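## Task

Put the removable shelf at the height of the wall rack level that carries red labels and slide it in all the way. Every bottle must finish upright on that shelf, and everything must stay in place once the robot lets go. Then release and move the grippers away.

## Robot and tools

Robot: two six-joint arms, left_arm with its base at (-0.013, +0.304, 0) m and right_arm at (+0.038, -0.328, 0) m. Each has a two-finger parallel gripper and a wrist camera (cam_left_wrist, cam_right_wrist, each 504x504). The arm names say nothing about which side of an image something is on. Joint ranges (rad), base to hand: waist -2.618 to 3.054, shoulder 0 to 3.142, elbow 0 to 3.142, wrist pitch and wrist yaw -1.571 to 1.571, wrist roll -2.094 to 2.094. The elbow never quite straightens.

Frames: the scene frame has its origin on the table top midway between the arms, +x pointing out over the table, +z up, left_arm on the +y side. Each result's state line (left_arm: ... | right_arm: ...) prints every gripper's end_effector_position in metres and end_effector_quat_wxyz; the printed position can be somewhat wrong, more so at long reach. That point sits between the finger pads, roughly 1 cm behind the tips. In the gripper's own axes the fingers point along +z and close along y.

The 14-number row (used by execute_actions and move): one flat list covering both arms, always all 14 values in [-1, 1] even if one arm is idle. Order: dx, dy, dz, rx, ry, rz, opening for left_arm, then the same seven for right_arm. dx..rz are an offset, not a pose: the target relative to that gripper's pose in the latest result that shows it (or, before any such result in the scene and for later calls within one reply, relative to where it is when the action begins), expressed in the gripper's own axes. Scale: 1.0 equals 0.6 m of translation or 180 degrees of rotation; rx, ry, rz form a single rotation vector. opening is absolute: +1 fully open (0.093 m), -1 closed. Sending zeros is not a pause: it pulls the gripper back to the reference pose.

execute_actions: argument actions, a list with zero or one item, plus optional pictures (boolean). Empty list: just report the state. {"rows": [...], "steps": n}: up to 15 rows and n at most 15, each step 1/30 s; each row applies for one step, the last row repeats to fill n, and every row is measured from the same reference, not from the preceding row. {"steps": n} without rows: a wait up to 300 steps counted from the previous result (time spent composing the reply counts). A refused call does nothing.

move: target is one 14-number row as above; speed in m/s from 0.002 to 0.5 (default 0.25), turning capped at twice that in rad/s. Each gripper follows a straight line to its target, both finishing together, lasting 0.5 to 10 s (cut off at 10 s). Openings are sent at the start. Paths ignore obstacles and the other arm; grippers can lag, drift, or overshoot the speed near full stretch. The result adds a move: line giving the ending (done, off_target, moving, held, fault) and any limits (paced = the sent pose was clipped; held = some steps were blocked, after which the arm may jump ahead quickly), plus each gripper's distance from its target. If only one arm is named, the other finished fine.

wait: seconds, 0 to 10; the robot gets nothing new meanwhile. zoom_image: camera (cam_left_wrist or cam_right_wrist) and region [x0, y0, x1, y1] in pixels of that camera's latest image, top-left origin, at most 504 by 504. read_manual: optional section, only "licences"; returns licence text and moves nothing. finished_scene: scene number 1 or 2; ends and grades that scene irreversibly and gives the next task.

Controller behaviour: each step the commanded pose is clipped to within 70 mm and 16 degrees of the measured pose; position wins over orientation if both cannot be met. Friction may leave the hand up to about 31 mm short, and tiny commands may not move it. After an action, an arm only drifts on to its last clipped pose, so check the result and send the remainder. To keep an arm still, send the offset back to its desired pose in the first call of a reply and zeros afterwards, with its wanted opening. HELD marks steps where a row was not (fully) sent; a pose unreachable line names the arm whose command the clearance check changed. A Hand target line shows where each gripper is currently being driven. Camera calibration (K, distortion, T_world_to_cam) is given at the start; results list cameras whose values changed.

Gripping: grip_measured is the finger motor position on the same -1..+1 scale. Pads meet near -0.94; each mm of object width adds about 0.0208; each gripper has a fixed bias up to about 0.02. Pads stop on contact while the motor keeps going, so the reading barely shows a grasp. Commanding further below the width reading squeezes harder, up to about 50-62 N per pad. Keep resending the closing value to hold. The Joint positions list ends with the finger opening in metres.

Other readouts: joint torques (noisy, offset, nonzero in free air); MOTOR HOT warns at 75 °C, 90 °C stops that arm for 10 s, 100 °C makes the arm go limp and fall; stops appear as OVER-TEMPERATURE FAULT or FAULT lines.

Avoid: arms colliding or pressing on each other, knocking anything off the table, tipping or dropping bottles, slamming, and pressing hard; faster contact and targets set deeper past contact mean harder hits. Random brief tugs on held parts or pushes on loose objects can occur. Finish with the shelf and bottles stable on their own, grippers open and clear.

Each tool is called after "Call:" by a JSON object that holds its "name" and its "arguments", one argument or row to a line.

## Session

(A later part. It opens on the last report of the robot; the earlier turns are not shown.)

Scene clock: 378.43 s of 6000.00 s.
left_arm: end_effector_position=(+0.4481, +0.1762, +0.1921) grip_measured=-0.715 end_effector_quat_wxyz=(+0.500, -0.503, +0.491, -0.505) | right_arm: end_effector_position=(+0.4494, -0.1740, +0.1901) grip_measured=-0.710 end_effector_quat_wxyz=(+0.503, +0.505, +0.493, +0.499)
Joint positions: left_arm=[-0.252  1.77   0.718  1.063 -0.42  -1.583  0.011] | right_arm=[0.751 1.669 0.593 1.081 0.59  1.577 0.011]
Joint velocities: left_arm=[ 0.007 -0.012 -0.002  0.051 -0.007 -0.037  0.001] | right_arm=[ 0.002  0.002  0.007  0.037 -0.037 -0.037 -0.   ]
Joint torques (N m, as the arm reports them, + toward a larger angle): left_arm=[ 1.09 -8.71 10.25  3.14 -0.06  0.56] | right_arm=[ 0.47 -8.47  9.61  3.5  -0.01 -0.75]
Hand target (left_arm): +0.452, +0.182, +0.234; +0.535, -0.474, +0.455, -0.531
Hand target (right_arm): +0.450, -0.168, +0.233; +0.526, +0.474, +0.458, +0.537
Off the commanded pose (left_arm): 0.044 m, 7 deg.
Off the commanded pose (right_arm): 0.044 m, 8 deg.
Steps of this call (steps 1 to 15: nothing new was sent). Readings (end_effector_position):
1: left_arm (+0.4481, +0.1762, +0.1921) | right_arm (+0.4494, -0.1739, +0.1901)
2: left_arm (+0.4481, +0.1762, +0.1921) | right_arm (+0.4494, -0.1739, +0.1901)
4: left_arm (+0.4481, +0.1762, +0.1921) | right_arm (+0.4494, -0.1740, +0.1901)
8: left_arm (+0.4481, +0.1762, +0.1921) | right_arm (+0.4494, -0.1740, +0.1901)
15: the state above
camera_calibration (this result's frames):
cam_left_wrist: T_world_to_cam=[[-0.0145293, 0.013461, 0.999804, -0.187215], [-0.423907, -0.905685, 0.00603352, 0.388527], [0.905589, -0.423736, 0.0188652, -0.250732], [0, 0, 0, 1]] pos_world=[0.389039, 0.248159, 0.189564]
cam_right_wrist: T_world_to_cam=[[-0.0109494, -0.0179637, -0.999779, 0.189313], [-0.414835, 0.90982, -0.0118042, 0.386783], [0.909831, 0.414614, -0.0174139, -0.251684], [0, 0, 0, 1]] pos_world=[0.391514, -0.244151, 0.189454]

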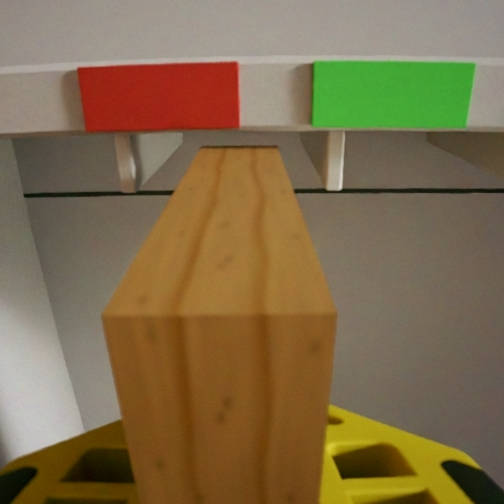

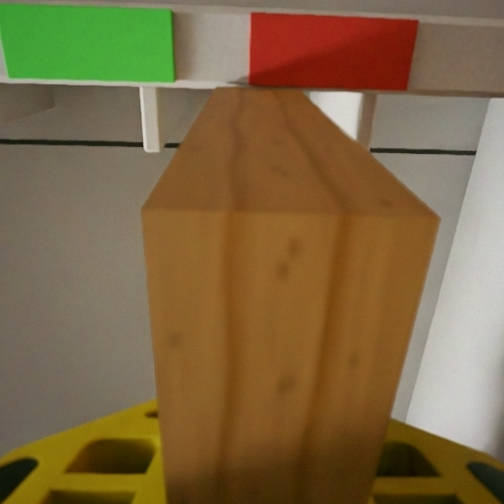

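Call:
{"name": "execute_actions", "arguments": {
  "actions": [
    {"rows": [[-0.008,-0.0712,0.013,0.0414,-0.004,0,-0.85,0.0138,0.0722,0.007,-0.043,0.004,0.005,-0.85],[-0.008,-0.0712,0.013,0.0414,-0.004,0,-0.85,0.0138,0.0722,0.009,-0.043,0.004,0.005,-0.85],[-0.008,-0.0712,0.014,0.0414,-0.004,0,-0.85,0.0138,0.0722,0.011,-0.043,0.004,0.005,-0.85],[-0.008,-0.0712,0.014,0.0414,-0.004,0,-0.85,0.0138,0.0722,0.013,-0.043,0.004,0.005,-0.85],[-0.008,-0.0712,0.015,0.0414,-0.004,0,-0.85,0.0138,0.0722,0.015,-0.043,0.004,0.005,-0.85],[-0.008,-0.0712,0.016,0.0414,-0.004,0,-0.85,0.0138,0.0722,0.0165,-0.043,0.004,0.005,-0.85],[-0.008,-0.0712,0.017,0.0414,-0.004,0,-0.85,0.0138,0.0722,0.018,-0.043,0.004,0.005,-0.85],[-0.008,-0.0712,0.018,0.0414,-0.004,0,-0.85,0.0138,0.0722,0.0195,-0.043,0.004,0.005,-0.85],[-0.008,-0.0712,0.019,0.0414,-0.004,0,-0.85,0.0138,0.0722,0.021,-0.043,0.004,0.005,-0.85],[-0.008,-0.0712,0.020,0.0414,-0.004,0,-0.85,0.0135,0.0722,0.0225,-0.043,0.004,0.005,-0.85],[-0.008,-0.0712,0.021,0.0414,-0.004,0,-0.85,0.013,0.0722,0.024,-0.043,0.004,0.005,-0.85],[-0.008,-0.0712,0.022,0.0414,-0.004,0,-0.85,0.0125,0.0722,0.0255,-0.043,0.004,0.005,-0.85],[-0.008,-0.0712,0.023,0.0414,-0.004,0,-0.85,0.012,0.0722,0.027,-0.043,0.004,0.005,-0.85],[-0.008,-0.0712,0.024,0.0414,-0.004,0,-0.85,0.0115,0.0722,0.028,-0.043,0.004,0.005,-0.85],[-0.008,-0.0712,0.024,0.0414,-0.004,0,-0.85,0.011,0.0722,0.029,-0.043,0.004,0.005,-0.85]], "steps": 15}
  ],
  "pictures": false
}}

Call:
{"name": "wait", "arguments": {
  "seconds": 0.5
}}

Scene clock: 389.40 s of 6000.00 s.
left_arm: end_effector_position=(+0.4507, +0.1795, +0.1918) grip_measured=-0.715 end_effector_quat_wxyz=(+0.502, -0.505, +0.490, -0.503) | right_arm: end_effector_position=(+0.4557, -0.1707, +0.1893) grip_measured=-0.710 end_effector_quat_wxyz=(+0.502, +0.504, +0.494, +0.500)
Joint positions: left_arm=[-0.243  1.774  0.725  1.058 -0.419 -1.583  0.011] | right_arm=[0.747 1.695 0.619 1.08  0.584 1.577 0.011]
Joint velocities: left_arm=[ 0.017  0.076  0.085 -0.037  0.007  0.007 -0.001] | right_arm=[-0.046  0.042  0.037  0.007 -0.11  -0.037  0.   ]
Joint torques (N m, as the arm reports them, + toward a larger angle): left_arm=[ 0.93 -8.18 11.1   3.09  0.01  0.52] | right_arm=[-1.24 -8.17 10.55  3.45 -0.11 -0.76]
Hand target (left_arm): +0.458, +0.182, +0.234; +0.535, -0.474, +0.455, -0.531
Hand target (right_arm): +0.463, -0.170, +0.233; +0.529, +0.474, +0.458, +0.536
Off the commanded pose (left_arm): 0.045 m, 8 deg.
Off the commanded pose (right_arm): 0.046 m, 8 deg.
Steps of this call (steps 1 to 90: nothing new was sent; then 7.47 s passed at rest; steps 91 to 105: all 15 steps of this action). Readings (end_effector_position):
91: left_arm (+0.4481, +0.1762, +0.1921) | right_arm (+0.4494, -0.1740, +0.1901)
92: left_arm (+0.4481, +0.1762, +0.1921) | right_arm (+0.4494, -0.1740, +0.1901)
94: left_arm (+0.4481, +0.1762, +0.1921) | right_arm (+0.4495, -0.1739, +0.1897)
98: left_arm (+0.4487, +0.1783, +0.1919) | right_arm (+0.4521, -0.1720, +0.1895)
105: the state above

Scene clock: 389.90 s of 6000.00 s.
left_arm: end_effector_position=(+0.4518, +0.1797, +0.1915) grip_measured=-0.715 end_effector_quat_wxyz=(+0.502, -0.505, +0.490, -0.502) | right_arm: end_effector_position=(+0.4571, -0.1707, +0.1891) grip_measured=-0.710 end_effector_quat_wxyz=(+0.502, +0.504, +0.495, +0.500)
Joint positions: left_arm=[-0.242  1.778  0.729  1.058 -0.419 -1.583  0.011] | right_arm=[0.744 1.698 0.623 1.079 0.579 1.577 0.011]
Joint velocities: left_arm=[-0.002 -0.002  0.002 -0.095 -0.037 -0.007 -0.001] | right_arm=[ 0.002  0.002 -0.002  0.037 -0.022  0.022  0.   ]
Joint torques (N m, as the arm reports them, + toward a larger angle): left_arm=[ 0.95 -8.29 11.19  3.13  0.02  0.54] | right_arm=[-1.17 -8.32 10.57  3.46 -0.14 -0.75]
Hand target (left_arm): +0.458, +0.183, +0.234; +0.535, -0.474, +0.455, -0.531
Hand target (right_arm): +0.463, -0.170, +0.233; +0.529, +0.473, +0.458, +0.536
Off the commanded pose (left_arm): 0.045 m, 8 deg.
Off the commanded pose (right_arm): 0.046 m, 8 deg.
Steps of this call (steps 1 to 15: nothing new was sent). Readings (end_effector_position):
1: left_arm (+0.4513, +0.1797, +0.1916) | right_arm (+0.4563, -0.1707, +0.1895)
2: left_arm (+0.4516, +0.1796, +0.1916) | right_arm (+0.4568, -0.1707, +0.1895)
4: left_arm (+0.4518, +0.1797, +0.1915) | right_arm (+0.4571, -0.1707, +0.1891)
8: left_arm (+0.4518, +0.1797, +0.1915) | right_arm (+0.4571, -0.1707, +0.1891)
15: the state above
camera_calibration (this result's frames):
cam_left_wrist: T_world_to_cam=[[-0.0121984, 0.0122683, 0.99985, -0.1874], [-0.41593, -0.909376, 0.0060838, 0.390294], [0.909315, -0.415793, 0.0161957, -0.255175], [0, 0, 0, 1]] pos_world=[0.392083, 0.251123, 0.189131]
cam_right_wrist: T_world_to_cam=[[-0.0118025, -0.0186741, -0.999756, 0.18867], [-0.419007, 0.907904, -0.0120119, 0.388572], [0.907906, 0.418763, -0.0185401, -0.258215], [0, 0, 0, 1]] pos_world=[0.399476, -0.241132, 0.188504]

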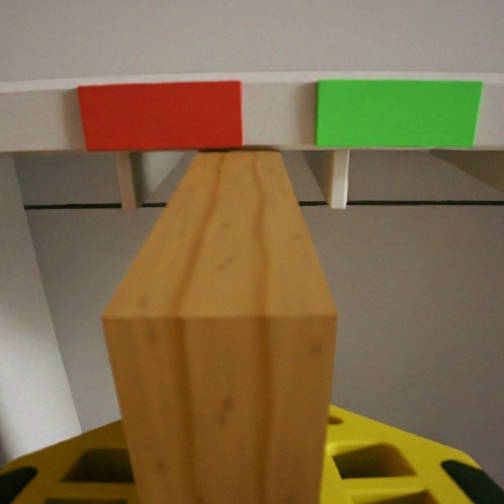

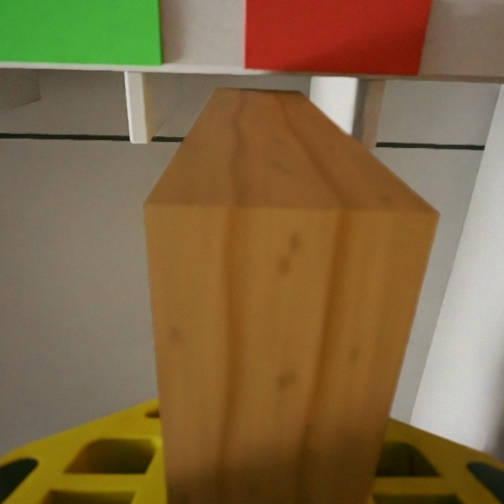

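Call:
{"name": "execute_actions", "arguments": {
  "actions": [
    {"rows": [[-0.002,-0.0722,0.020,0.042,0,0,-0.85,0.005,0.0739,0.018,-0.043,0.001,0.005,-0.85],[-0.0015,-0.0722,0.022,0.042,0,0,-0.85,0.004,0.0739,0.020,-0.043,0.001,0.005,-0.85],[-0.001,-0.0722,0.024,0.042,0,0,-0.85,0.003,0.0739,0.022,-0.043,0.001,0.005,-0.85],[-0.0005,-0.0722,0.026,0.042,0,0,-0.85,0.002,0.0739,0.024,-0.043,0.001,0.005,-0.85],[0,-0.0722,0.028,0.042,0,0,-0.85,0.001,0.0739,0.026,-0.043,0.001,0.005,-0.85],[0.0005,-0.0722,0.030,0.042,0,0,-0.85,0,0.0739,0.028,-0.043,0.001,0.005,-0.85],[0.001,-0.0722,0.032,0.042,0,0,-0.85,-0.001,0.0739,0.030,-0.043,0.001,0.005,-0.85],[0.0015,-0.0722,0.034,0.042,0,0,-0.85,-0.001,0.0739,0.032,-0.043,0.001,0.005,-0.85],[0.002,-0.0722,0.036,0.042,0,0,-0.85,-0.001,0.0739,0.034,-0.043,0.001,0.005,-0.85],[0.002,-0.0722,0.038,0.042,0,0,-0.85,-0.001,0.0739,0.036,-0.043,0.001,0.005,-0.85],[0.002,-0.0722,0.040,0.042,0,0,-0.85,-0.001,0.0739,0.038,-0.043,0.001,0.005,-0.85],[0.002,-0.0722,0.042,0.042,0,0,-0.85,-0.001,0.0739,0.040,-0.043,0.001,0.005,-0.85],[0.002,-0.0722,0.044,0.042,0,0,-0.85,-0.001,0.0739,0.042,-0.043,0.001,0.005,-0.85],[0.002,-0.0722,0.046,0.042,0,0,-0.85,-0.001,0.0739,0.044,-0.043,0.001,0.005,-0.85],[0.002,-0.0722,0.048,0.042,0,0,-0.85,-0.001,0.0739,0.046,-0.043,0.001,0.005,-0.85]], "steps": 15}
  ],
  "pictures": false
}}

Call:
{"name": "execute_actions", "arguments": {
  "actions": [
    {"rows": [[0,-0.074,0.026,0.043,0,0,-0.85,-0.002,0.075,0.024,-0.044,0,0.005,-0.85],[0,-0.074,0.028,0.043,0,0,-0.85,-0.002,0.075,0.026,-0.044,0,0.005,-0.85],[0,-0.074,0.030,0.043,0,0,-0.85,-0.002,0.075,0.028,-0.044,0,0.005,-0.85],[0,-0.074,0.032,0.043,0,0,-0.85,-0.002,0.075,0.030,-0.044,0,0.005,-0.85],[0,-0.074,0.034,0.043,0,0,-0.85,-0.002,0.075,0.032,-0.044,0,0.005,-0.85],[0,-0.074,0.036,0.043,0,0,-0.85,-0.002,0.075,0.034,-0.044,0,0.005,-0.85],[0,-0.074,0.038,0.043,0,0,-0.85,-0.002,0.075,0.036,-0.044,0,0.005,-0.85],[0,-0.074,0.040,0.043,0,0,-0.85,-0.002,0.075,0.038,-0.044,0,0.005,-0.85],[0,-0.074,0.042,0.043,0,0,-0.85,-0.002,0.075,0.040,-0.044,0,0.005,-0.85],[0,-0.074,0.044,0.043,0,0,-0.85,-0.002,0.075,0.042,-0.044,0,0.005,-0.85],[0,-0.074,0.046,0.043,0,0,-0.85,-0.002,0.075,0.044,-0.044,0,0.005,-0.85],[0,-0.074,0.048,0.043,0,0,-0.85,-0.002,0.075,0.046,-0.044,0,0.005,-0.85],[0,-0.074,0.050,0.043,0,0,-0.85,-0.002,0.075,0.048,-0.044,0,0.005,-0.85],[0,-0.074,0.052,0.043,0,0,-0.85,-0.002,0.075,0.050,-0.044,0,0.005,-0.85],[0,-0.074,0.054,0.043,0,0,-0.85,-0.002,0.075,0.052,-0.044,0,0.005,-0.85]], "steps": 15}
  ],
  "pictures": false
}}

Call:
{"name": "wait", "arguments": {
  "seconds": 0.5
}}

Scene clock: 408.07 s of 6000.00 s.
left_arm: end_effector_position=(+0.4673, +0.1785, +0.1902) grip_measured=-0.715 end_effector_quat_wxyz=(+0.502, -0.506, +0.490, -0.501) | right_arm: end_effector_position=(+0.4725, -0.1718, +0.1882) grip_measured=-0.710 end_effector_quat_wxyz=(+0.501, +0.504, +0.496, +0.499)
Joint positions: left_arm=[-0.228  1.827  0.79   1.044 -0.406 -1.583  0.011] | right_arm=[0.713 1.74  0.673 1.067 0.546 1.577 0.011]
Joint velocities: left_arm=[ 0.032  0.085  0.134 -0.095  0.066 -0.007 -0.   ] | right_arm=[-0.051  0.1    0.105 -0.037 -0.095  0.007  0.   ]
Joint torques (N m, as the arm reports them, + toward a larger angle): left_arm=[ 0.85 -8.84 11.61  3.1   0.02  0.55] | right_arm=[-1.43 -8.97 10.39  3.49 -0.06 -0.71]
Hand target (left_arm): +0.476, +0.180, +0.234; +0.535, -0.472, +0.457, -0.532
Hand target (right_arm): +0.480, -0.174, +0.233; +0.530, +0.474, +0.457, +0.534
Off the commanded pose (left_arm): 0.047 m, 8 deg.
Off the commanded pose (right_arm): 0.047 m, 8 deg.
Steps of this call (steps 1 to 90: nothing new was sent; then 14.67 s passed at rest; steps 91 to 105: all 15 steps of this action). Readings (end_effector_position):
91: left_arm (+0.4518, +0.1796, +0.1915) | right_arm (+0.4571, -0.1707, +0.1891)
92: left_arm (+0.4519, +0.1795, +0.1914) | right_arm (+0.4571, -0.1707, +0.1891)
94: left_arm (+0.4533, +0.1796, +0.1918) | right_arm (+0.4582, -0.1708, +0.1893)
98: left_arm (+0.4588, +0.1792, +0.1918) | right_arm (+0.4639, -0.1712, +0.1896)
105: the state above

Scene clock: 408.57 s of 6000.00 s.
left_arm: end_effector_position=(+0.4861, +0.1778, +0.1876) grip_measured=-0.715 end_effector_quat_wxyz=(+0.501, -0.508, +0.491, -0.500) | right_arm: end_effector_position=(+0.4913, -0.1726, +0.1859) grip_measured=-0.710 end_effector_quat_wxyz=(+0.500, +0.505, +0.498, +0.498)
Joint positions: left_arm=[-0.209  1.886  0.865  1.023 -0.388 -1.586  0.011] | right_arm=[0.681 1.794 0.737 1.051 0.514 1.579 0.011]
Joint velocities: left_arm=[ 0.032  0.115  0.144 -0.081  0.051  0.066 -0.   ] | right_arm=[-0.056  0.085  0.134 -0.125 -0.066  0.066  0.   ]
Joint torques (N m, as the arm reports them, + toward a larger angle): left_arm=[ 0.85 -9.57 11.45  3.26  0.03  0.56] | right_arm=[-1.42 -9.7  10.52  3.53 -0.05 -0.71]
Hand target (left_arm): +0.495, +0.181, +0.234; +0.536, -0.472, +0.456, -0.531
Hand target (right_arm): +0.499, -0.175, +0.233; +0.531, +0.474, +0.457, +0.534
Off the commanded pose (left_arm): 0.049 m, 8 deg.
Off the commanded pose (right_arm): 0.049 m, 8 deg.
Steps of this call (steps 1 to 15: all 15 steps of this action). Readings (end_effector_position):
1: left_arm (+0.4686, +0.1786, +0.1898) | right_arm (+0.4739, -0.1720, +0.1879)
2: left_arm (+0.4700, +0.1784, +0.1898) | right_arm (+0.4753, -0.1721, +0.1879)
4: left_arm (+0.4728, +0.1779, +0.1894) | right_arm (+0.4781, -0.1727, +0.1876)
8: left_arm (+0.4778, +0.1778, +0.1885) | right_arm (+0.4831, -0.1729, +0.1870)
15: the state above

Scene clock: 409.07 s of 6000.00 s.
left_arm: end_effector_position=(+0.4882, +0.1780, +0.1862) grip_measured=-0.715 end_effector_quat_wxyz=(+0.500, -0.508, +0.493, -0.499) | right_arm: end_effector_position=(+0.4934, -0.1725, +0.1845) grip_measured=-0.710 end_effector_quat_wxyz=(+0.498, +0.505, +0.499, +0.497)
Joint positions: left_arm=[-0.207  1.892  0.873  1.017 -0.385 -1.587  0.011] | right_arm=[0.678 1.8   0.744 1.045 0.51  1.58  0.011]
Joint velocities: left_arm=[-0.012  0.022 -0.027 -0.037  0.022  0.037 -0.   ] | right_arm=[ 0.007 -0.002 -0.007 -0.066  0.051  0.051 -0.   ]
Joint torques (N m, as the arm reports them, + toward a larger angle): left_arm=[ 0.86 -9.59 11.55  3.18  0.04  0.57] | right_arm=[-1.41 -9.8  10.52  3.56 -0.08 -0.7 ]
Hand target (left_arm): +0.495, +0.181, +0.234; +0.536, -0.472, +0.456, -0.531
Hand target (right_arm): +0.499, -0.175, +0.232; +0.531, +0.474, +0.457, +0.534
Off the commanded pose (left_arm): 0.050 m, 8 deg.
Off the commanded pose (right_arm): 0.050 m, 9 deg.
Steps of this call (steps 1 to 15: nothing new was sent). Readings (end_effector_position):
1: left_arm (+0.4870, +0.1779, +0.1874) | right_arm (+0.4924, -0.1726, +0.1857)
2: left_arm (+0.4877, +0.1779, +0.1872) | right_arm (+0.4930, -0.1725, +0.1855)
4: left_arm (+0.4882, +0.1780, +0.1867) | right_arm (+0.4934, -0.1725, +0.1849)
8: left_arm (+0.4882, +0.1780, +0.1863) | right_arm (+0.4934, -0.1725, +0.1846)
15: the state above
camera_calibration (this result's frames):
cam_left_wrist: T_world_to_cam=[[-0.00172408, 0.0120379, 0.999926, -0.186808], [-0.414816, -0.909848, 0.0102382, 0.40266], [0.909904, -0.414768, 0.00656217, -0.287541], [0, 0, 0, 1]] pos_world=[0.428342, 0.249346, 0.184559]
cam_right_wrist: T_world_to_cam=[[-0.0242872, -0.0220826, -0.999461, 0.190025], [-0.422248, 0.906428, -0.00976629, 0.406319], [0.906155, 0.421783, -0.0313389, -0.286843], [0, 0, 0, 1]] pos_world=[0.436107, -0.243117, 0.184901]

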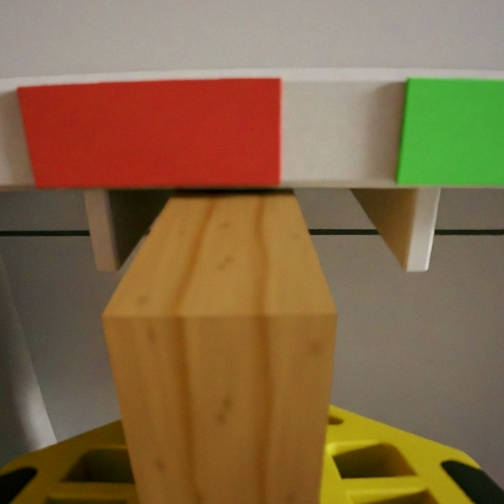

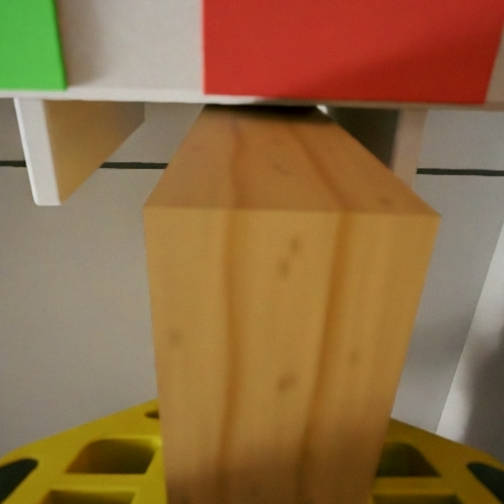

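Call:
{"name": "execute_actions", "arguments": {
  "actions": [
    {"rows": [[0,-0.0805,0.021,0.046,0,0,-0.85,-0.002,0.081,0.019,-0.047,0,0.005,-0.85],[0,-0.080,0.023,0.046,0,0,-0.85,-0.002,0.0805,0.021,-0.047,0,0.005,-0.85],[0,-0.0796,0.025,0.046,0,0,-0.85,-0.002,0.080,0.023,-0.047,0,0.005,-0.85],[0,-0.0792,0.027,0.046,0,0,-0.85,-0.002,0.0797,0.025,-0.047,0,0.005,-0.85],[0,-0.0788,0.029,0.046,0,0,-0.85,-0.002,0.0794,0.027,-0.047,0,0.005,-0.85],[0,-0.0784,0.031,0.046,0,0,-0.85,-0.002,0.079,0.029,-0.047,0,0.005,-0.85],[0,-0.078,0.033,0.046,0,0,-0.85,-0.002,0.0787,0.031,-0.047,0,0.005,-0.85],[0,-0.0776,0.035,0.046,0,0,-0.85,-0.002,0.0784,0.033,-0.047,0,0.005,-0.85],[0,-0.0772,0.037,0.046,0,0,-0.85,-0.002,0.078,0.035,-0.047,0,0.005,-0.85],[0,-0.0768,0.039,0.046,0,0,-0.85,-0.002,0.0777,0.037,-0.047,0,0.005,-0.85],[0,-0.0764,0.041,0.046,0,0,-0.85,-0.002,0.0774,0.039,-0.047,0,0.005,-0.85],[0,-0.076,0.043,0.046,0,0,-0.85,-0.002,0.077,0.041,-0.047,0,0.005,-0.85],[0,-0.0756,0.045,0.046,0,0,-0.85,-0.002,0.0767,0.043,-0.047,0,0.005,-0.85],[0,-0.0752,0.047,0.046,0,0,-0.85,-0.002,0.0764,0.045,-0.047,0,0.005,-0.85],[0,-0.075,0.049,0.046,0,0,-0.85,-0.002,0.076,0.047,-0.047,0,0.005,-0.85]], "steps": 15}
  ],
  "pictures": false
}}

Call:
{"name": "execute_actions", "arguments": {
  "actions": [
    {"rows": [[0,-0.081,0.025,0.047,0,0,-0.85,-0.002,0.082,0.023,-0.048,0,0.005,-0.85],[0,-0.0805,0.0265,0.047,0,0,-0.85,-0.002,0.0815,0.0245,-0.048,0,0.005,-0.85],[0,-0.080,0.028,0.047,0,0,-0.85,-0.002,0.081,0.026,-0.048,0,0.005,-0.85],[0,-0.0795,0.0295,0.047,0,0,-0.85,-0.002,0.0805,0.0275,-0.048,0,0.005,-0.85],[0,-0.079,0.031,0.047,0,0,-0.85,-0.002,0.080,0.029,-0.048,0,0.005,-0.85],[0,-0.0785,0.0325,0.047,0,0,-0.85,-0.002,0.0795,0.0305,-0.048,0,0.005,-0.85],[0,-0.078,0.034,0.047,0,0,-0.85,-0.002,0.079,0.032,-0.048,0,0.005,-0.85],[0,-0.0775,0.0355,0.047,0,0,-0.85,-0.002,0.0785,0.0335,-0.048,0,0.005,-0.85],[0,-0.077,0.037,0.047,0,0,-0.85,-0.002,0.078,0.035,-0.048,0,0.005,-0.85],[0,-0.0765,0.038,0.047,0,0,-0.85,-0.002,0.0775,0.036,-0.048,0,0.005,-0.85],[0,-0.076,0.039,0.047,0,0,-0.85,-0.002,0.077,0.037,-0.048,0,0.005,-0.85],[0,-0.0755,0.040,0.047,0,0,-0.85,-0.002,0.0765,0.038,-0.048,0,0.005,-0.85],[0,-0.075,0.041,0.047,0,0,-0.85,-0.002,0.076,0.039,-0.048,0,0.005,-0.85],[0,-0.0745,0.042,0.047,0,0,-0.85,-0.002,0.0755,0.040,-0.048,0,0.005,-0.85],[0,-0.074,0.043,0.047,0,0,-0.85,-0.002,0.075,0.041,-0.048,0,0.005,-0.85]], "steps": 15}
  ],
  "pictures": false
}}

Call:
{"name": "wait", "arguments": {
  "seconds": 0.5
}}

Scene clock: 420.07 s of 6000.00 s.
left_arm: end_effector_position=(+0.5040, +0.1772, +0.1815) grip_measured=-0.715 end_effector_quat_wxyz=(+0.499, -0.509, +0.493, -0.498) | right_arm: end_effector_position=(+0.5094, -0.1733, +0.1799) grip_measured=-0.710 end_effector_quat_wxyz=(+0.498, +0.507, +0.500, +0.495)
Joint positions: left_arm=[-0.194  1.949  0.936  1.007 -0.372 -1.588  0.011] | right_arm=[0.654 1.854 0.799 1.039 0.487 1.582 0.011]
Joint velocities: left_arm=[ 0.027  0.11   0.115 -0.037  0.051  0.022 -0.001] | right_arm=[-0.051  0.134  0.115 -0.051 -0.022  0.022  0.   ]
Joint torques (N m, as the arm reports them, + toward a larger angle): left_arm=[  0.7  -10.16  11.61   3.21   0.02   0.6 ] | right_arm=[ -1.41 -10.45  10.59   3.58  -0.06  -0.7 ]
Hand target (left_arm): +0.512, +0.180, +0.231; +0.536, -0.472, +0.456, -0.531
Hand target (right_arm): +0.517, -0.176, +0.229; +0.531, +0.474, +0.457, +0.534
Off the commanded pose (left_arm): 0.052 m, 8 deg.
Off the commanded pose (right_arm): 0.051 m, 9 deg.
Steps of this call (steps 1 to 90: nothing new was sent; then 7.50 s passed at rest; steps 91 to 105: all 15 steps of this action). Readings (end_effector_position):
91: left_arm (+0.4882, +0.1780, +0.1862) | right_arm (+0.4935, -0.1725, +0.1845)
92: left_arm (+0.4882, +0.1780, +0.1862) | right_arm (+0.4937, -0.1728, +0.1844)
94: left_arm (+0.4899, +0.1775, +0.1862) | right_arm (+0.4954, -0.1730, +0.1845)
98: left_arm (+0.4957, +0.1771, +0.1856) | right_arm (+0.5011, -0.1734, +0.1838)
105: the state above

Scene clock: 420.57 s of 6000.00 s.
left_arm: end_effector_position=(+0.5180, +0.1767, +0.1783) grip_measured=-0.715 end_effector_quat_wxyz=(+0.499, -0.510, +0.491, -0.500) | right_arm: end_effector_position=(+0.5233, -0.1737, +0.1774) grip_measured=-0.710 end_effector_quat_wxyz=(+0.498, +0.506, +0.499, +0.496)
Joint positions: left_arm=[-0.183  1.999  0.993  1.004 -0.362 -1.591  0.011] | right_arm=[0.635 1.9   0.848 1.038 0.468 1.581 0.011]
Joint velocities: left_arm=[ 0.022  0.071  0.085 -0.022  0.007 -0.051 -0.   ] | right_arm=[-0.022  0.066  0.076 -0.022 -0.125 -0.007  0.   ]
Joint torques (N m, as the arm reports them, + toward a larger angle): left_arm=[  0.68 -10.35  11.38   3.2    0.02   0.54] | right_arm=[ -1.3  -10.42  10.39   3.59  -0.07  -0.65]
Hand target (left_arm): +0.525, +0.179, +0.225; +0.535, -0.473, +0.456, -0.531
Hand target (right_arm): +0.530, -0.176, +0.224; +0.530, +0.474, +0.458, +0.533
Off the commanded pose (left_arm): 0.049 m, 8 deg.
Off the commanded pose (right_arm): 0.048 m, 9 deg.
Steps of this call (steps 1 to 15: all 15 steps of this action). Readings (end_effector_position):
1: left_arm (+0.5052, +0.1770, +0.1811) | right_arm (+0.5105, -0.1732, +0.1796)
2: left_arm (+0.5064, +0.1769, +0.1806) | right_arm (+0.5118, -0.1734, +0.1792)
4: left_arm (+0.5087, +0.1765, +0.1795) | right_arm (+0.5141, -0.1739, +0.1783)
8: left_arm (+0.5126, +0.1764, +0.1788) | right_arm (+0.5179, -0.1739, +0.1778)
15: the state above

Scene clock: 421.07 s of 6000.00 s.
left_arm: end_effector_position=(+0.5191, +0.1767, +0.1784) grip_measured=-0.715 end_effector_quat_wxyz=(+0.499, -0.509, +0.491, -0.500) | right_arm: end_effector_position=(+0.5245, -0.1737, +0.1774) grip_measured=-0.710 end_effector_quat_wxyz=(+0.499, +0.506, +0.499, +0.496)
Joint positions: left_arm=[-0.181  2.002  0.997  1.004 -0.361 -1.591  0.011] | right_arm=[0.633 1.904 0.852 1.04  0.466 1.58  0.011]
Joint velocities: left_arm=[-0.017  0.012  0.002 -0.007 -0.051 -0.007 -0.   ] | right_arm=[-0.012 -0.017 -0.002  0.022 -0.022  0.037 -0.   ]
Joint torques (N m, as the arm reports them, + toward a larger angle): left_arm=[  0.75 -10.33  11.56   3.22   0.02   0.56] | right_arm=[ -1.32 -10.44  10.4    3.59  -0.08  -0.64]
Hand target (left_arm): +0.525, +0.179, +0.225; +0.535, -0.472, +0.456, -0.531
Hand target (right_arm): +0.530, -0.176, +0.224; +0.530, +0.474, +0.458, +0.533
Off the commanded pose (left_arm): 0.049 m, 8 deg.
Off the commanded pose (right_arm): 0.048 m, 8 deg.
Steps of this call (steps 1 to 15: nothing new was sent). Readings (end_effector_position):
1: left_arm (+0.5186, +0.1768, +0.1782) | right_arm (+0.5239, -0.1737, +0.1774)
2: left_arm (+0.5189, +0.1768, +0.1783) | right_arm (+0.5242, -0.1737, +0.1774)
4: left_arm (+0.5191, +0.1767, +0.1784) | right_arm (+0.5245, -0.1737, +0.1774)
8: left_arm (+0.5191, +0.1767, +0.1784) | right_arm (+0.5245, -0.1737, +0.1774)
15: the state above
camera_calibration (this result's frames):
cam_left_wrist: T_world_to_cam=[[-0.00250581, 0.0161543, 0.999866, -0.179191], [-0.413778, -0.910275, 0.0136699, 0.413297], [0.910374, -0.413688, 0.00896528, -0.317029], [0, 0, 0, 1]] pos_world=[0.459179, 0.247957, 0.17636]
cam_right_wrist: T_world_to_cam=[[-0.0252158, -0.0219694, -0.999441, 0.184176], [-0.421216, 0.906912, -0.00930818, 0.419889], [0.90661, 0.420746, -0.0321224, -0.314952], [0, 0, 0, 1]] pos_world=[0.467046, -0.244241, 0.177864]

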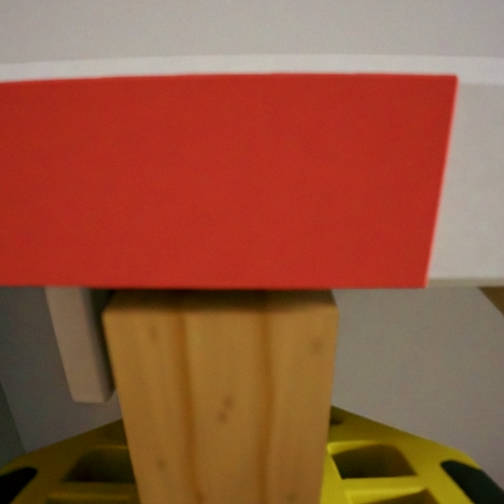

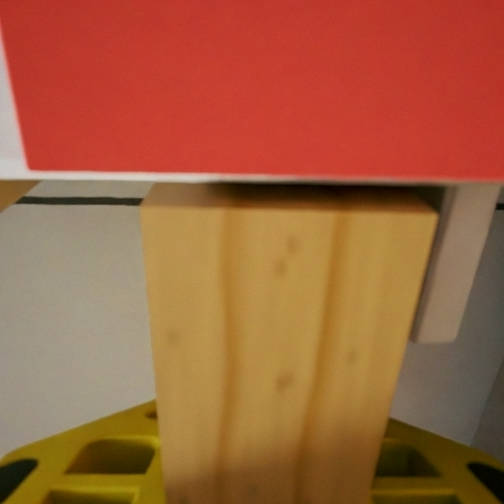

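Call:
{"name": "execute_actions", "arguments": {
  "actions": [
    {"rows": [[0,-0.075,0.019,0.045,0,0,-0.85,-0.002,0.075,0.017,-0.046,0,0.005,-0.85],[0,-0.0725,0.019,0.0435,0,0,-0.85,-0.002,0.0725,0.017,-0.0445,0,0.005,-0.85],[0,-0.070,0.019,0.042,0,0,-0.85,-0.002,0.070,0.017,-0.043,0,0.005,-0.85],[0,-0.0675,0.019,0.0405,0,0,-0.85,-0.002,0.0675,0.017,-0.0415,0,0.004,-0.85],[0,-0.065,0.019,0.039,0,0,-0.85,-0.002,0.065,0.018,-0.040,0,0.004,-0.85],[0,-0.0625,0.020,0.0375,0,0,-0.85,-0.002,0.0625,0.018,-0.0385,0,0.004,-0.85],[0,-0.060,0.020,0.036,0,0,-0.85,-0.002,0.060,0.018,-0.037,0,0.004,-0.85],[0,-0.0575,0.020,0.0345,0,0,-0.85,-0.002,0.0575,0.018,-0.0355,0,0.004,-0.85],[0,-0.055,0.020,0.033,0,0,-0.85,-0.002,0.055,0.019,-0.034,0,0.003,-0.85],[0,-0.0525,0.020,0.0315,0,0,-0.85,-0.002,0.0525,0.019,-0.0325,0,0.003,-0.85],[0,-0.050,0.020,0.030,0,0,-0.85,-0.002,0.050,0.019,-0.031,0,0.003,-0.85],[0,-0.0475,0.020,0.0285,0,0,-0.85,-0.002,0.0475,0.019,-0.0295,0,0.003,-0.85],[0,-0.045,0.020,0.027,0,0,-0.85,-0.002,0.045,0.020,-0.028,0,0.003,-0.85],[0,-0.0425,0.020,0.0255,0,0,-0.85,-0.002,0.0425,0.020,-0.0265,0,0.003,-0.85],[0,-0.040,0.020,0.024,0,0,-0.85,-0.002,0.040,0.020,-0.025,0,0.003,-0.85]], "steps": 15}
  ],
  "pictures": false
}}

Call:
{"name": "execute_actions", "arguments": {
  "actions": [
    {"rows": [[0,-0.040,0.020,0.023,0,0,-0.85,-0.002,0.040,0.020,-0.024,0,0.002,-0.85],[0,-0.0375,0.020,0.0215,0,0,-0.85,-0.002,0.0375,0.020,-0.0225,0,0.002,-0.85],[0,-0.035,0.020,0.020,0,0,-0.85,-0.002,0.035,0.020,-0.021,0,0.002,-0.85],[0,-0.0325,0.020,0.0185,0,0,-0.85,-0.001,0.0325,0.020,-0.0195,0,0.002,-0.85],[0,-0.030,0.020,0.017,0,0,-0.85,-0.001,0.030,0.020,-0.018,0,0.002,-0.85],[0,-0.0275,0.020,0.0155,0,0,-0.85,-0.001,0.0275,0.020,-0.0165,0,0.002,-0.85],[0,-0.025,0.020,0.014,0,0,-0.85,-0.001,0.025,0.020,-0.015,0,0.001,-0.85],[0,-0.0225,0.020,0.0125,0,0,-0.85,-0.001,0.0225,0.020,-0.0135,0,0.001,-0.85],[0,-0.020,0.020,0.011,0,0,-0.85,0,0.020,0.020,-0.012,0,0.001,-0.85],[0,-0.0175,0.020,0.0095,0,0,-0.85,0,0.0185,0.020,-0.0105,0,0.001,-0.85],[0,-0.015,0.020,0.008,0,0,-0.85,0,0.017,0.020,-0.009,0,0.001,-0.85],[0,-0.0125,0.020,0.0065,0,0,-0.85,0,0.0155,0.020,-0.0075,0,0,-0.85],[0,-0.010,0.020,0.005,0,0,-0.85,0,0.014,0.020,-0.006,0,0,-0.85],[0,-0.008,0.020,0.0035,0,0,-0.85,0,0.012,0.020,-0.005,0,0,-0.85],[0,-0.006,0.020,0.002,0,0,-0.85,0,0.010,0.020,-0.004,0,0,-0.85]], "steps": 15}
  ],
  "pictures": false
}}

Call:
{"name": "wait", "arguments": {
  "seconds": 0.4
}}

Scene clock: 431.77 s of 6000.00 s.
left_arm: end_effector_position=(+0.5217, +0.1764, +0.1773) grip_measured=-0.715 end_effector_quat_wxyz=(+0.500, -0.510, +0.490, -0.501) | right_arm: end_effector_position=(+0.5273, -0.1738, +0.1764) grip_measured=-0.710 end_effector_quat_wxyz=(+0.499, +0.505, +0.498, +0.498)
Joint positions: left_arm=[-0.18   2.014  1.007  1.008 -0.361 -1.592  0.011] | right_arm=[0.629 1.918 0.861 1.05  0.463 1.58  0.011]
Joint velocities: left_arm=[ 0.012  0.017  0.007  0.022 -0.051  0.007 -0.002] | right_arm=[-0.002  0.012  0.042  0.051  0.007 -0.037  0.   ]
Joint torques (N m, as the arm reports them, + toward a larger angle): left_arm=[ 0.68 -9.55 11.06  2.63  0.02  0.34] | right_arm=[-1.31 -9.49  9.88  2.94 -0.11 -0.42]
Hand target (left_arm): +0.529, +0.178, +0.202; +0.518, -0.490, +0.472, -0.518
Hand target (right_arm): +0.535, -0.176, +0.201; +0.516, +0.489, +0.477, +0.517
Off the commanded pose (left_arm): 0.027 m, 4 deg.
Off the commanded pose (right_arm): 0.027 m, 4 deg.
Steps of this call (steps 1 to 90: nothing new was sent; then 7.20 s passed at rest; steps 91 to 105: all 15 steps of this action). Readings (end_effector_position):
91: left_arm (+0.5191, +0.1767, +0.1784) | right_arm (+0.5245, -0.1737, +0.1775)
92: left_arm (+0.5191, +0.1767, +0.1784) | right_arm (+0.5246, -0.1736, +0.1771)
94: left_arm (+0.5192, +0.1766, +0.1776) | right_arm (+0.5247, -0.1737, +0.1770)
98: left_arm (+0.5193, +0.1766, +0.1772) | right_arm (+0.5249, -0.1737, +0.1766)
105: the state above

Scene clock: 432.27 s of 6000.00 s.
left_arm: end_effector_position=(+0.5226, +0.1766, +0.1761) grip_measured=-0.715 end_effector_quat_wxyz=(+0.498, -0.511, +0.489, -0.501) | right_arm: end_effector_position=(+0.5284, -0.1738, +0.1756) grip_measured=-0.710 end_effector_quat_wxyz=(+0.498, +0.507, +0.497, +0.498)
Joint positions: left_arm=[-0.18   2.018  1.011  1.005 -0.361 -1.596  0.011] | right_arm=[0.628 1.923 0.865 1.05  0.462 1.584 0.011]
Joint velocities: left_arm=[-0.012  0.022 -0.002 -0.022 -0.051  0.022 -0.   ] | right_arm=[-0.002 -0.002 -0.012 -0.007 -0.051 -0.037  0.   ]
Joint torques (N m, as the arm reports them, + toward a larger angle): left_arm=[ 0.64 -8.23 11.39  2.09  0.03  0.19] | right_arm=[-1.33 -8.14 10.47  2.33 -0.1  -0.29]
Hand target (left_arm): +0.533, +0.177, +0.181; +0.501, -0.508, +0.488, -0.502
Hand target (right_arm): +0.539, -0.174, +0.182; +0.502, +0.502, +0.494, +0.501
Off the commanded pose (left_arm): 0.012 m, 1 deg.
Off the commanded pose (right_arm): 0.013 m, 1 deg.
Steps of this call (steps 1 to 15: all 15 steps of this action). Readings (end_effector_position):
1: left_arm (+0.5221, +0.1765, +0.1773) | right_arm (+0.5277, -0.1738, +0.1762)
2: left_arm (+0.5226, +0.1765, +0.1769) | right_arm (+0.5284, -0.1738, +0.1761)
4: left_arm (+0.5226, +0.1766, +0.1769) | right_arm (+0.5284, -0.1738, +0.1761)
8: left_arm (+0.5226, +0.1766, +0.1767) | right_arm (+0.5284, -0.1738, +0.1761)
15: the state above

Scene clock: 432.67 s of 6000.00 s.
left_arm: end_effector_position=(+0.5226, +0.1766, +0.1761) grip_measured=-0.715 end_effector_quat_wxyz=(+0.498, -0.511, +0.489, -0.501) | right_arm: end_effector_position=(+0.5284, -0.1738, +0.1756) grip_measured=-0.710 end_effector_quat_wxyz=(+0.498, +0.507, +0.497, +0.498)
Joint positions: left_arm=[-0.18   2.018  1.011  1.005 -0.361 -1.596  0.011] | right_arm=[0.628 1.923 0.865 1.05  0.462 1.584 0.011]
Joint velocities: left_arm=[ 0.012  0.007  0.002  0.037  0.007 -0.051 -0.   ] | right_arm=[-0.007  0.012  0.002  0.022  0.007  0.022 -0.   ]
Joint torques (N m, as the arm reports them, + toward a larger angle): left_arm=[ 0.65 -8.21 11.36  2.09  0.03  0.13] | right_arm=[-1.33 -8.13 10.47  2.32 -0.1  -0.27]
Hand target (left_arm): +0.533, +0.177, +0.181; +0.501, -0.508, +0.488, -0.502
Hand target (right_arm): +0.539, -0.174, +0.182; +0.502, +0.502, +0.494, +0.501
Off the commanded pose (left_arm): 0.012 m, 1 deg.
Off the commanded pose (right_arm): 0.013 m, 1 deg.
Steps of this call (steps 1 to 12: nothing new was sent). Readings (end_effector_position):
1: left_arm (+0.5226, +0.1766, +0.1761) | right_arm (+0.5284, -0.1738, +0.1756)
2: left_arm (+0.5226, +0.1766, +0.1761) | right_arm (+0.5284, -0.1738, +0.1756)
4: left_arm (+0.5226, +0.1766, +0.1761) | right_arm (+0.5284, -0.1738, +0.1756)
8: left_arm (+0.5226, +0.1766, +0.1761) | right_arm (+0.5284, -0.1738, +0.1756)
12: the state above
camera_calibration (this result's frames):
cam_left_wrist: T_world_to_cam=[[-0.00229766, 0.0217404, 0.999761, -0.178024], [-0.411682, -0.911132, 0.018867, 0.412848], [0.911325, -0.41154, 0.0110436, -0.321505], [0, 0, 0, 1]] pos_world=[0.462548, 0.247718, 0.173743]
cam_right_wrist: T_world_to_cam=[[-0.0217878, -0.0164267, -0.999628, 0.181598], [-0.420468, 0.907289, -0.00574481, 0.420726], [0.907046, 0.420186, -0.0266747, -0.31981], [0, 0, 0, 1]] pos_world=[0.470941, -0.244357, 0.175416]

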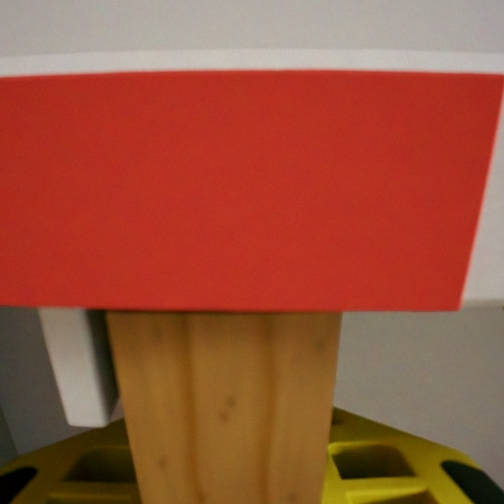

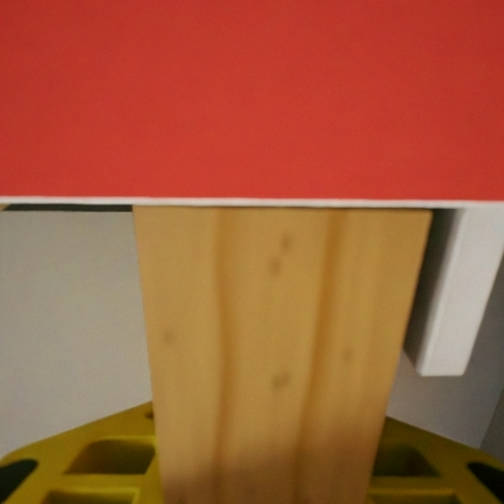

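Call:
{"name": "execute_actions", "arguments": {
  "actions": [
    {"rows": [[0,-0.006,0.015,0.002,0,0,-0.85,0,0.010,0.015,-0.004,0,0,-0.85],[0,-0.006,0.010,0.002,0,0,-0.85,0,0.010,0.010,-0.004,0,0,-0.85],[0,-0.006,0.006,0.002,0,0,-0.8,0,0.010,0.006,-0.004,0,0,-0.8],[0,-0.006,0.003,0.002,0,0,-0.7,0,0.010,0.003,-0.004,0,0,-0.7],[0,-0.006,0.0,0.002,0,0,-0.6,0,0.010,0.0,-0.004,0,0,-0.6],[0,-0.006,0.0,0.002,0,0,-0.5,0,0.010,0.0,-0.004,0,0,-0.5],[0,-0.006,0.0,0.002,0,0,-0.4,0,0.010,0.0,-0.004,0,0,-0.4],[0,-0.006,0.0,0.002,0,0,-0.3,0,0.010,0.0,-0.004,0,0,-0.3],[0,-0.006,0.0,0.002,0,0,-0.2,0,0.010,0.0,-0.004,0,0,-0.2],[0,-0.006,0.0,0.002,0,0,-0.1,0,0.010,0.0,-0.004,0,0,-0.1],[0,-0.006,0.0,0.002,0,0,0.0,0,0.010,0.0,-0.004,0,0,0.0],[0,-0.006,0.0,0.002,0,0,0.15,0,0.010,0.0,-0.004,0,0,0.15]], "steps": 15}
  ],
  "pictures": false
}}

Call:
{"name": "move", "arguments": {
  "target": [0, -0.012, -0.15, 0, 0, 0, 0.15, 0, 0.015, -0.15, 0, 0, 0, 0.15],
  "speed": 0.08
}}

Scene clock: 438.47 s of 6000.00 s.
left_arm: end_effector_position=(+0.5226, +0.1766, +0.1753) grip_measured=+0.146 end_effector_quat_wxyz=(+0.498, -0.512, +0.490, -0.500) | right_arm: end_effector_position=(+0.5284, -0.1739, +0.1742) grip_measured=+0.147 end_effector_quat_wxyz=(+0.498, +0.507, +0.499, +0.496)
Joint positions: left_arm=[-0.18   2.018  1.011  1.001 -0.361 -1.597  0.052] | right_arm=[0.628 1.923 0.865 1.044 0.462 1.584 0.052]
Joint velocities: left_arm=[ 0.002 -0.002 -0.017  0.081  0.022  0.051  0.002] | right_arm=[ 0.002  0.007 -0.017 -0.081 -0.007 -0.022  0.002]
Joint torques (N m, as the arm reports them, + toward a larger angle): left_arm=[  0.02 -10.16   7.54   2.32  -0.11   0.08] | right_arm=[ -0.38 -10.18   6.75   2.54   0.02  -0.23]
Hand target (left_arm): +0.523, +0.177, +0.180; +0.500, -0.510, +0.488, -0.502
Hand target (right_arm): +0.528, -0.174, +0.182; +0.501, +0.504, +0.494, +0.501
Off the commanded pose (left_arm): 0.004 m, 1 deg.
Off the commanded pose (right_arm): 0.007 m, 1 deg.
Steps of this call (steps 1 to 90: nothing new was sent; then 2.30 s passed at rest; steps 91 to 105: all 15 steps of this action). Readings (end_effector_position):
91: left_arm (+0.5226, +0.1766, +0.1761) | right_arm (+0.5284, -0.1738, +0.1756)
92: left_arm (+0.5226, +0.1766, +0.1761) | right_arm (+0.5284, -0.1738, +0.1756)
94: left_arm (+0.5226, +0.1766, +0.1761) | right_arm (+0.5284, -0.1739, +0.1756)
98: left_arm (+0.5226, +0.1766, +0.1753) | right_arm (+0.5284, -0.1739, +0.1742)
105: the state above

Scene clock: 440.17 s of 6000.00 s.
left_arm: end_effector_position=(+0.4398, +0.1726, +0.1794) grip_measured=+0.147 end_effector_quat_wxyz=(+0.494, -0.513, +0.498, -0.496) | right_arm: end_effector_position=(+0.4440, -0.1727, +0.1809) grip_measured=+0.148 end_effector_quat_wxyz=(+0.495, +0.507, +0.506, +0.491)
Joint positions: left_arm=[-0.276  1.767  0.689  1.054 -0.45  -1.598  0.052] | right_arm=[0.759 1.657 0.572 1.052 0.589 1.586 0.052]
Joint velocities: left_arm=[-0.007 -0.002  0.002  0.051 -0.037 -0.007  0.   ] | right_arm=[-0.002  0.002  0.007 -0.022  0.022  0.037 -0.   ]
Joint torques (N m, as the arm reports them, + toward a larger angle): left_arm=[-0.7  -8.94  4.91  2.42 -0.24  0.03] | right_arm=[ 0.41 -8.3   4.76  2.56  0.14 -0.14]
Hand target (left_arm): +0.433, +0.174, +0.184; +0.496, -0.513, +0.490, -0.500
Hand target (right_arm): +0.439, -0.174, +0.185; +0.496, +0.509, +0.498, +0.496
Off the commanded pose (left_arm): 0.008 m, 1 deg.
Off the commanded pose (right_arm): 0.006 m, 1 deg.
move: done
camera_calibration (this result's frames):
cam_left_wrist: T_world_to_cam=[[0.0181571, 0.0139824, 0.999737, -0.189025], [-0.417859, -0.908285, 0.0202924, 0.377075], [0.908331, -0.418117, -0.0106491, -0.241362], [0, 0, 0, 1]] pos_world=[0.380233, 0.244217, 0.178753]
cam_right_wrist: T_world_to_cam=[[-0.0418841, -0.028752, -0.998709, 0.191765], [-0.424737, 0.905279, -0.00824947, 0.386263], [0.904347, 0.423843, -0.0501289, -0.237468], [0, 0, 0, 1]] pos_world=[0.386845, -0.243513, 0.1828]

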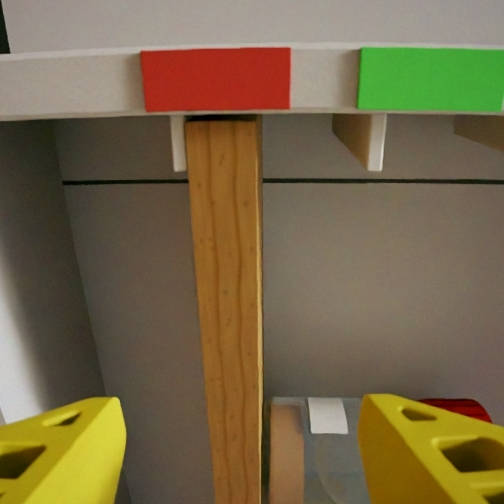

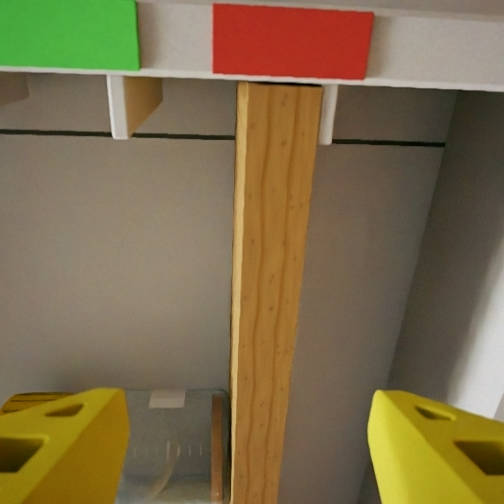

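Call:
{"name": "move", "arguments": {
  "target": [-0.045, -0.333, -0.15, 0.0599, 0.0353, 0.4986, 1, -0.078, 0.333, -0.14, -0.0735, 0.0599, -0.4973, 1],
  "speed": 0.3
}}

Scene clock: 450.50 s of 6000.00 s.
left_arm: end_effector_position=(+0.3605, +0.1942, +0.3646) grip_measured=+0.997 end_effector_quat_wxyz=(+0.701, +0.057, +0.708, -0.065) | right_arm: end_effector_position=(+0.3672, -0.2162, +0.3696) grip_measured=+1.000 end_effector_quat_wxyz=(+0.689, -0.095, +0.713, +0.089)
Joint positions: left_arm=[-0.208  1.087  0.923  0.156 -0.196 -0.014  0.093] | right_arm=[ 0.569  0.919  0.898 -0.016  0.133  0.001  0.093]
Joint velocities: left_arm=[ 0.007 -0.002 -0.012 -0.066  0.022  0.022 -0.001] | right_arm=[-0.002 -0.017 -0.017 -0.037  0.022 -0.037  0.   ]
Joint torques (N m, as the arm reports them, + toward a larger angle): left_arm=[ 0.55 -4.56 11.51  2.28  0.04  0.05] | right_arm=[-1.16 -3.2  10.89  2.61 -0.08 -0.18]
Hand target (left_arm): +0.356, +0.197, +0.383; +0.714, +0.057, +0.694, -0.068
Hand target (right_arm): +0.364, -0.219, +0.385; +0.701, -0.094, +0.701, +0.090
Off the commanded pose (left_arm): 0.019 m, 2 deg.
Off the commanded pose (right_arm): 0.014 m, 2 deg.
After step 90, 3.93 s passed at rest.
move: off_target (left_arm, right_arm)
camera_calibration (this result's frames):
cam_left_wrist: T_world_to_cam=[[-0.17561, -0.984419, 0.00895169, 0.251947], [-0.431328, 0.0687643, -0.899571, 0.510265], [0.884939, -0.161835, -0.436684, -0.0443024], [0, 0, 0, 1]] pos_world=[0.303541, 0.205764, 0.437418]
cam_right_wrist: T_world_to_cam=[[0.243824, -0.969332, 0.0307395, -0.313071], [-0.44035, -0.138894, -0.887018, 0.499358], [0.864084, 0.20274, -0.460711, -0.0214402], [0, 0, 0, 1]] pos_world=[0.314753, -0.229765, 0.442686]

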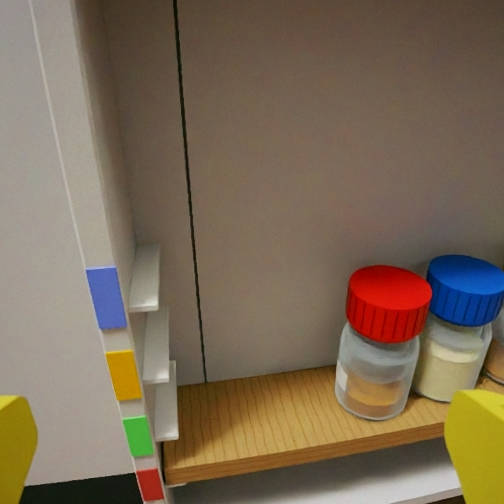

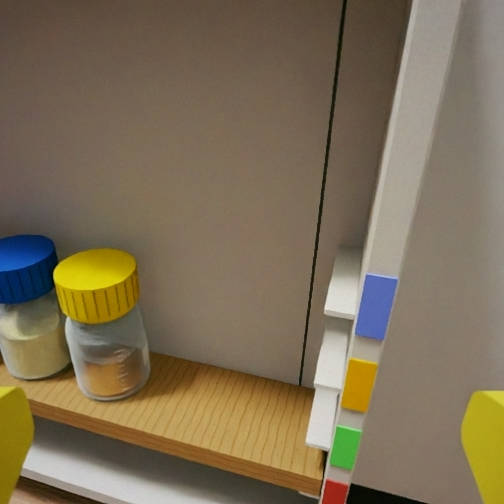

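The shelf is at the red level, pushed fully in, and all three bottles are standing on it. Both arms are clear.

Call:
{"name": "finished_scene", "arguments": {
  "scene": 1
}}

The scene is finished: the task was done.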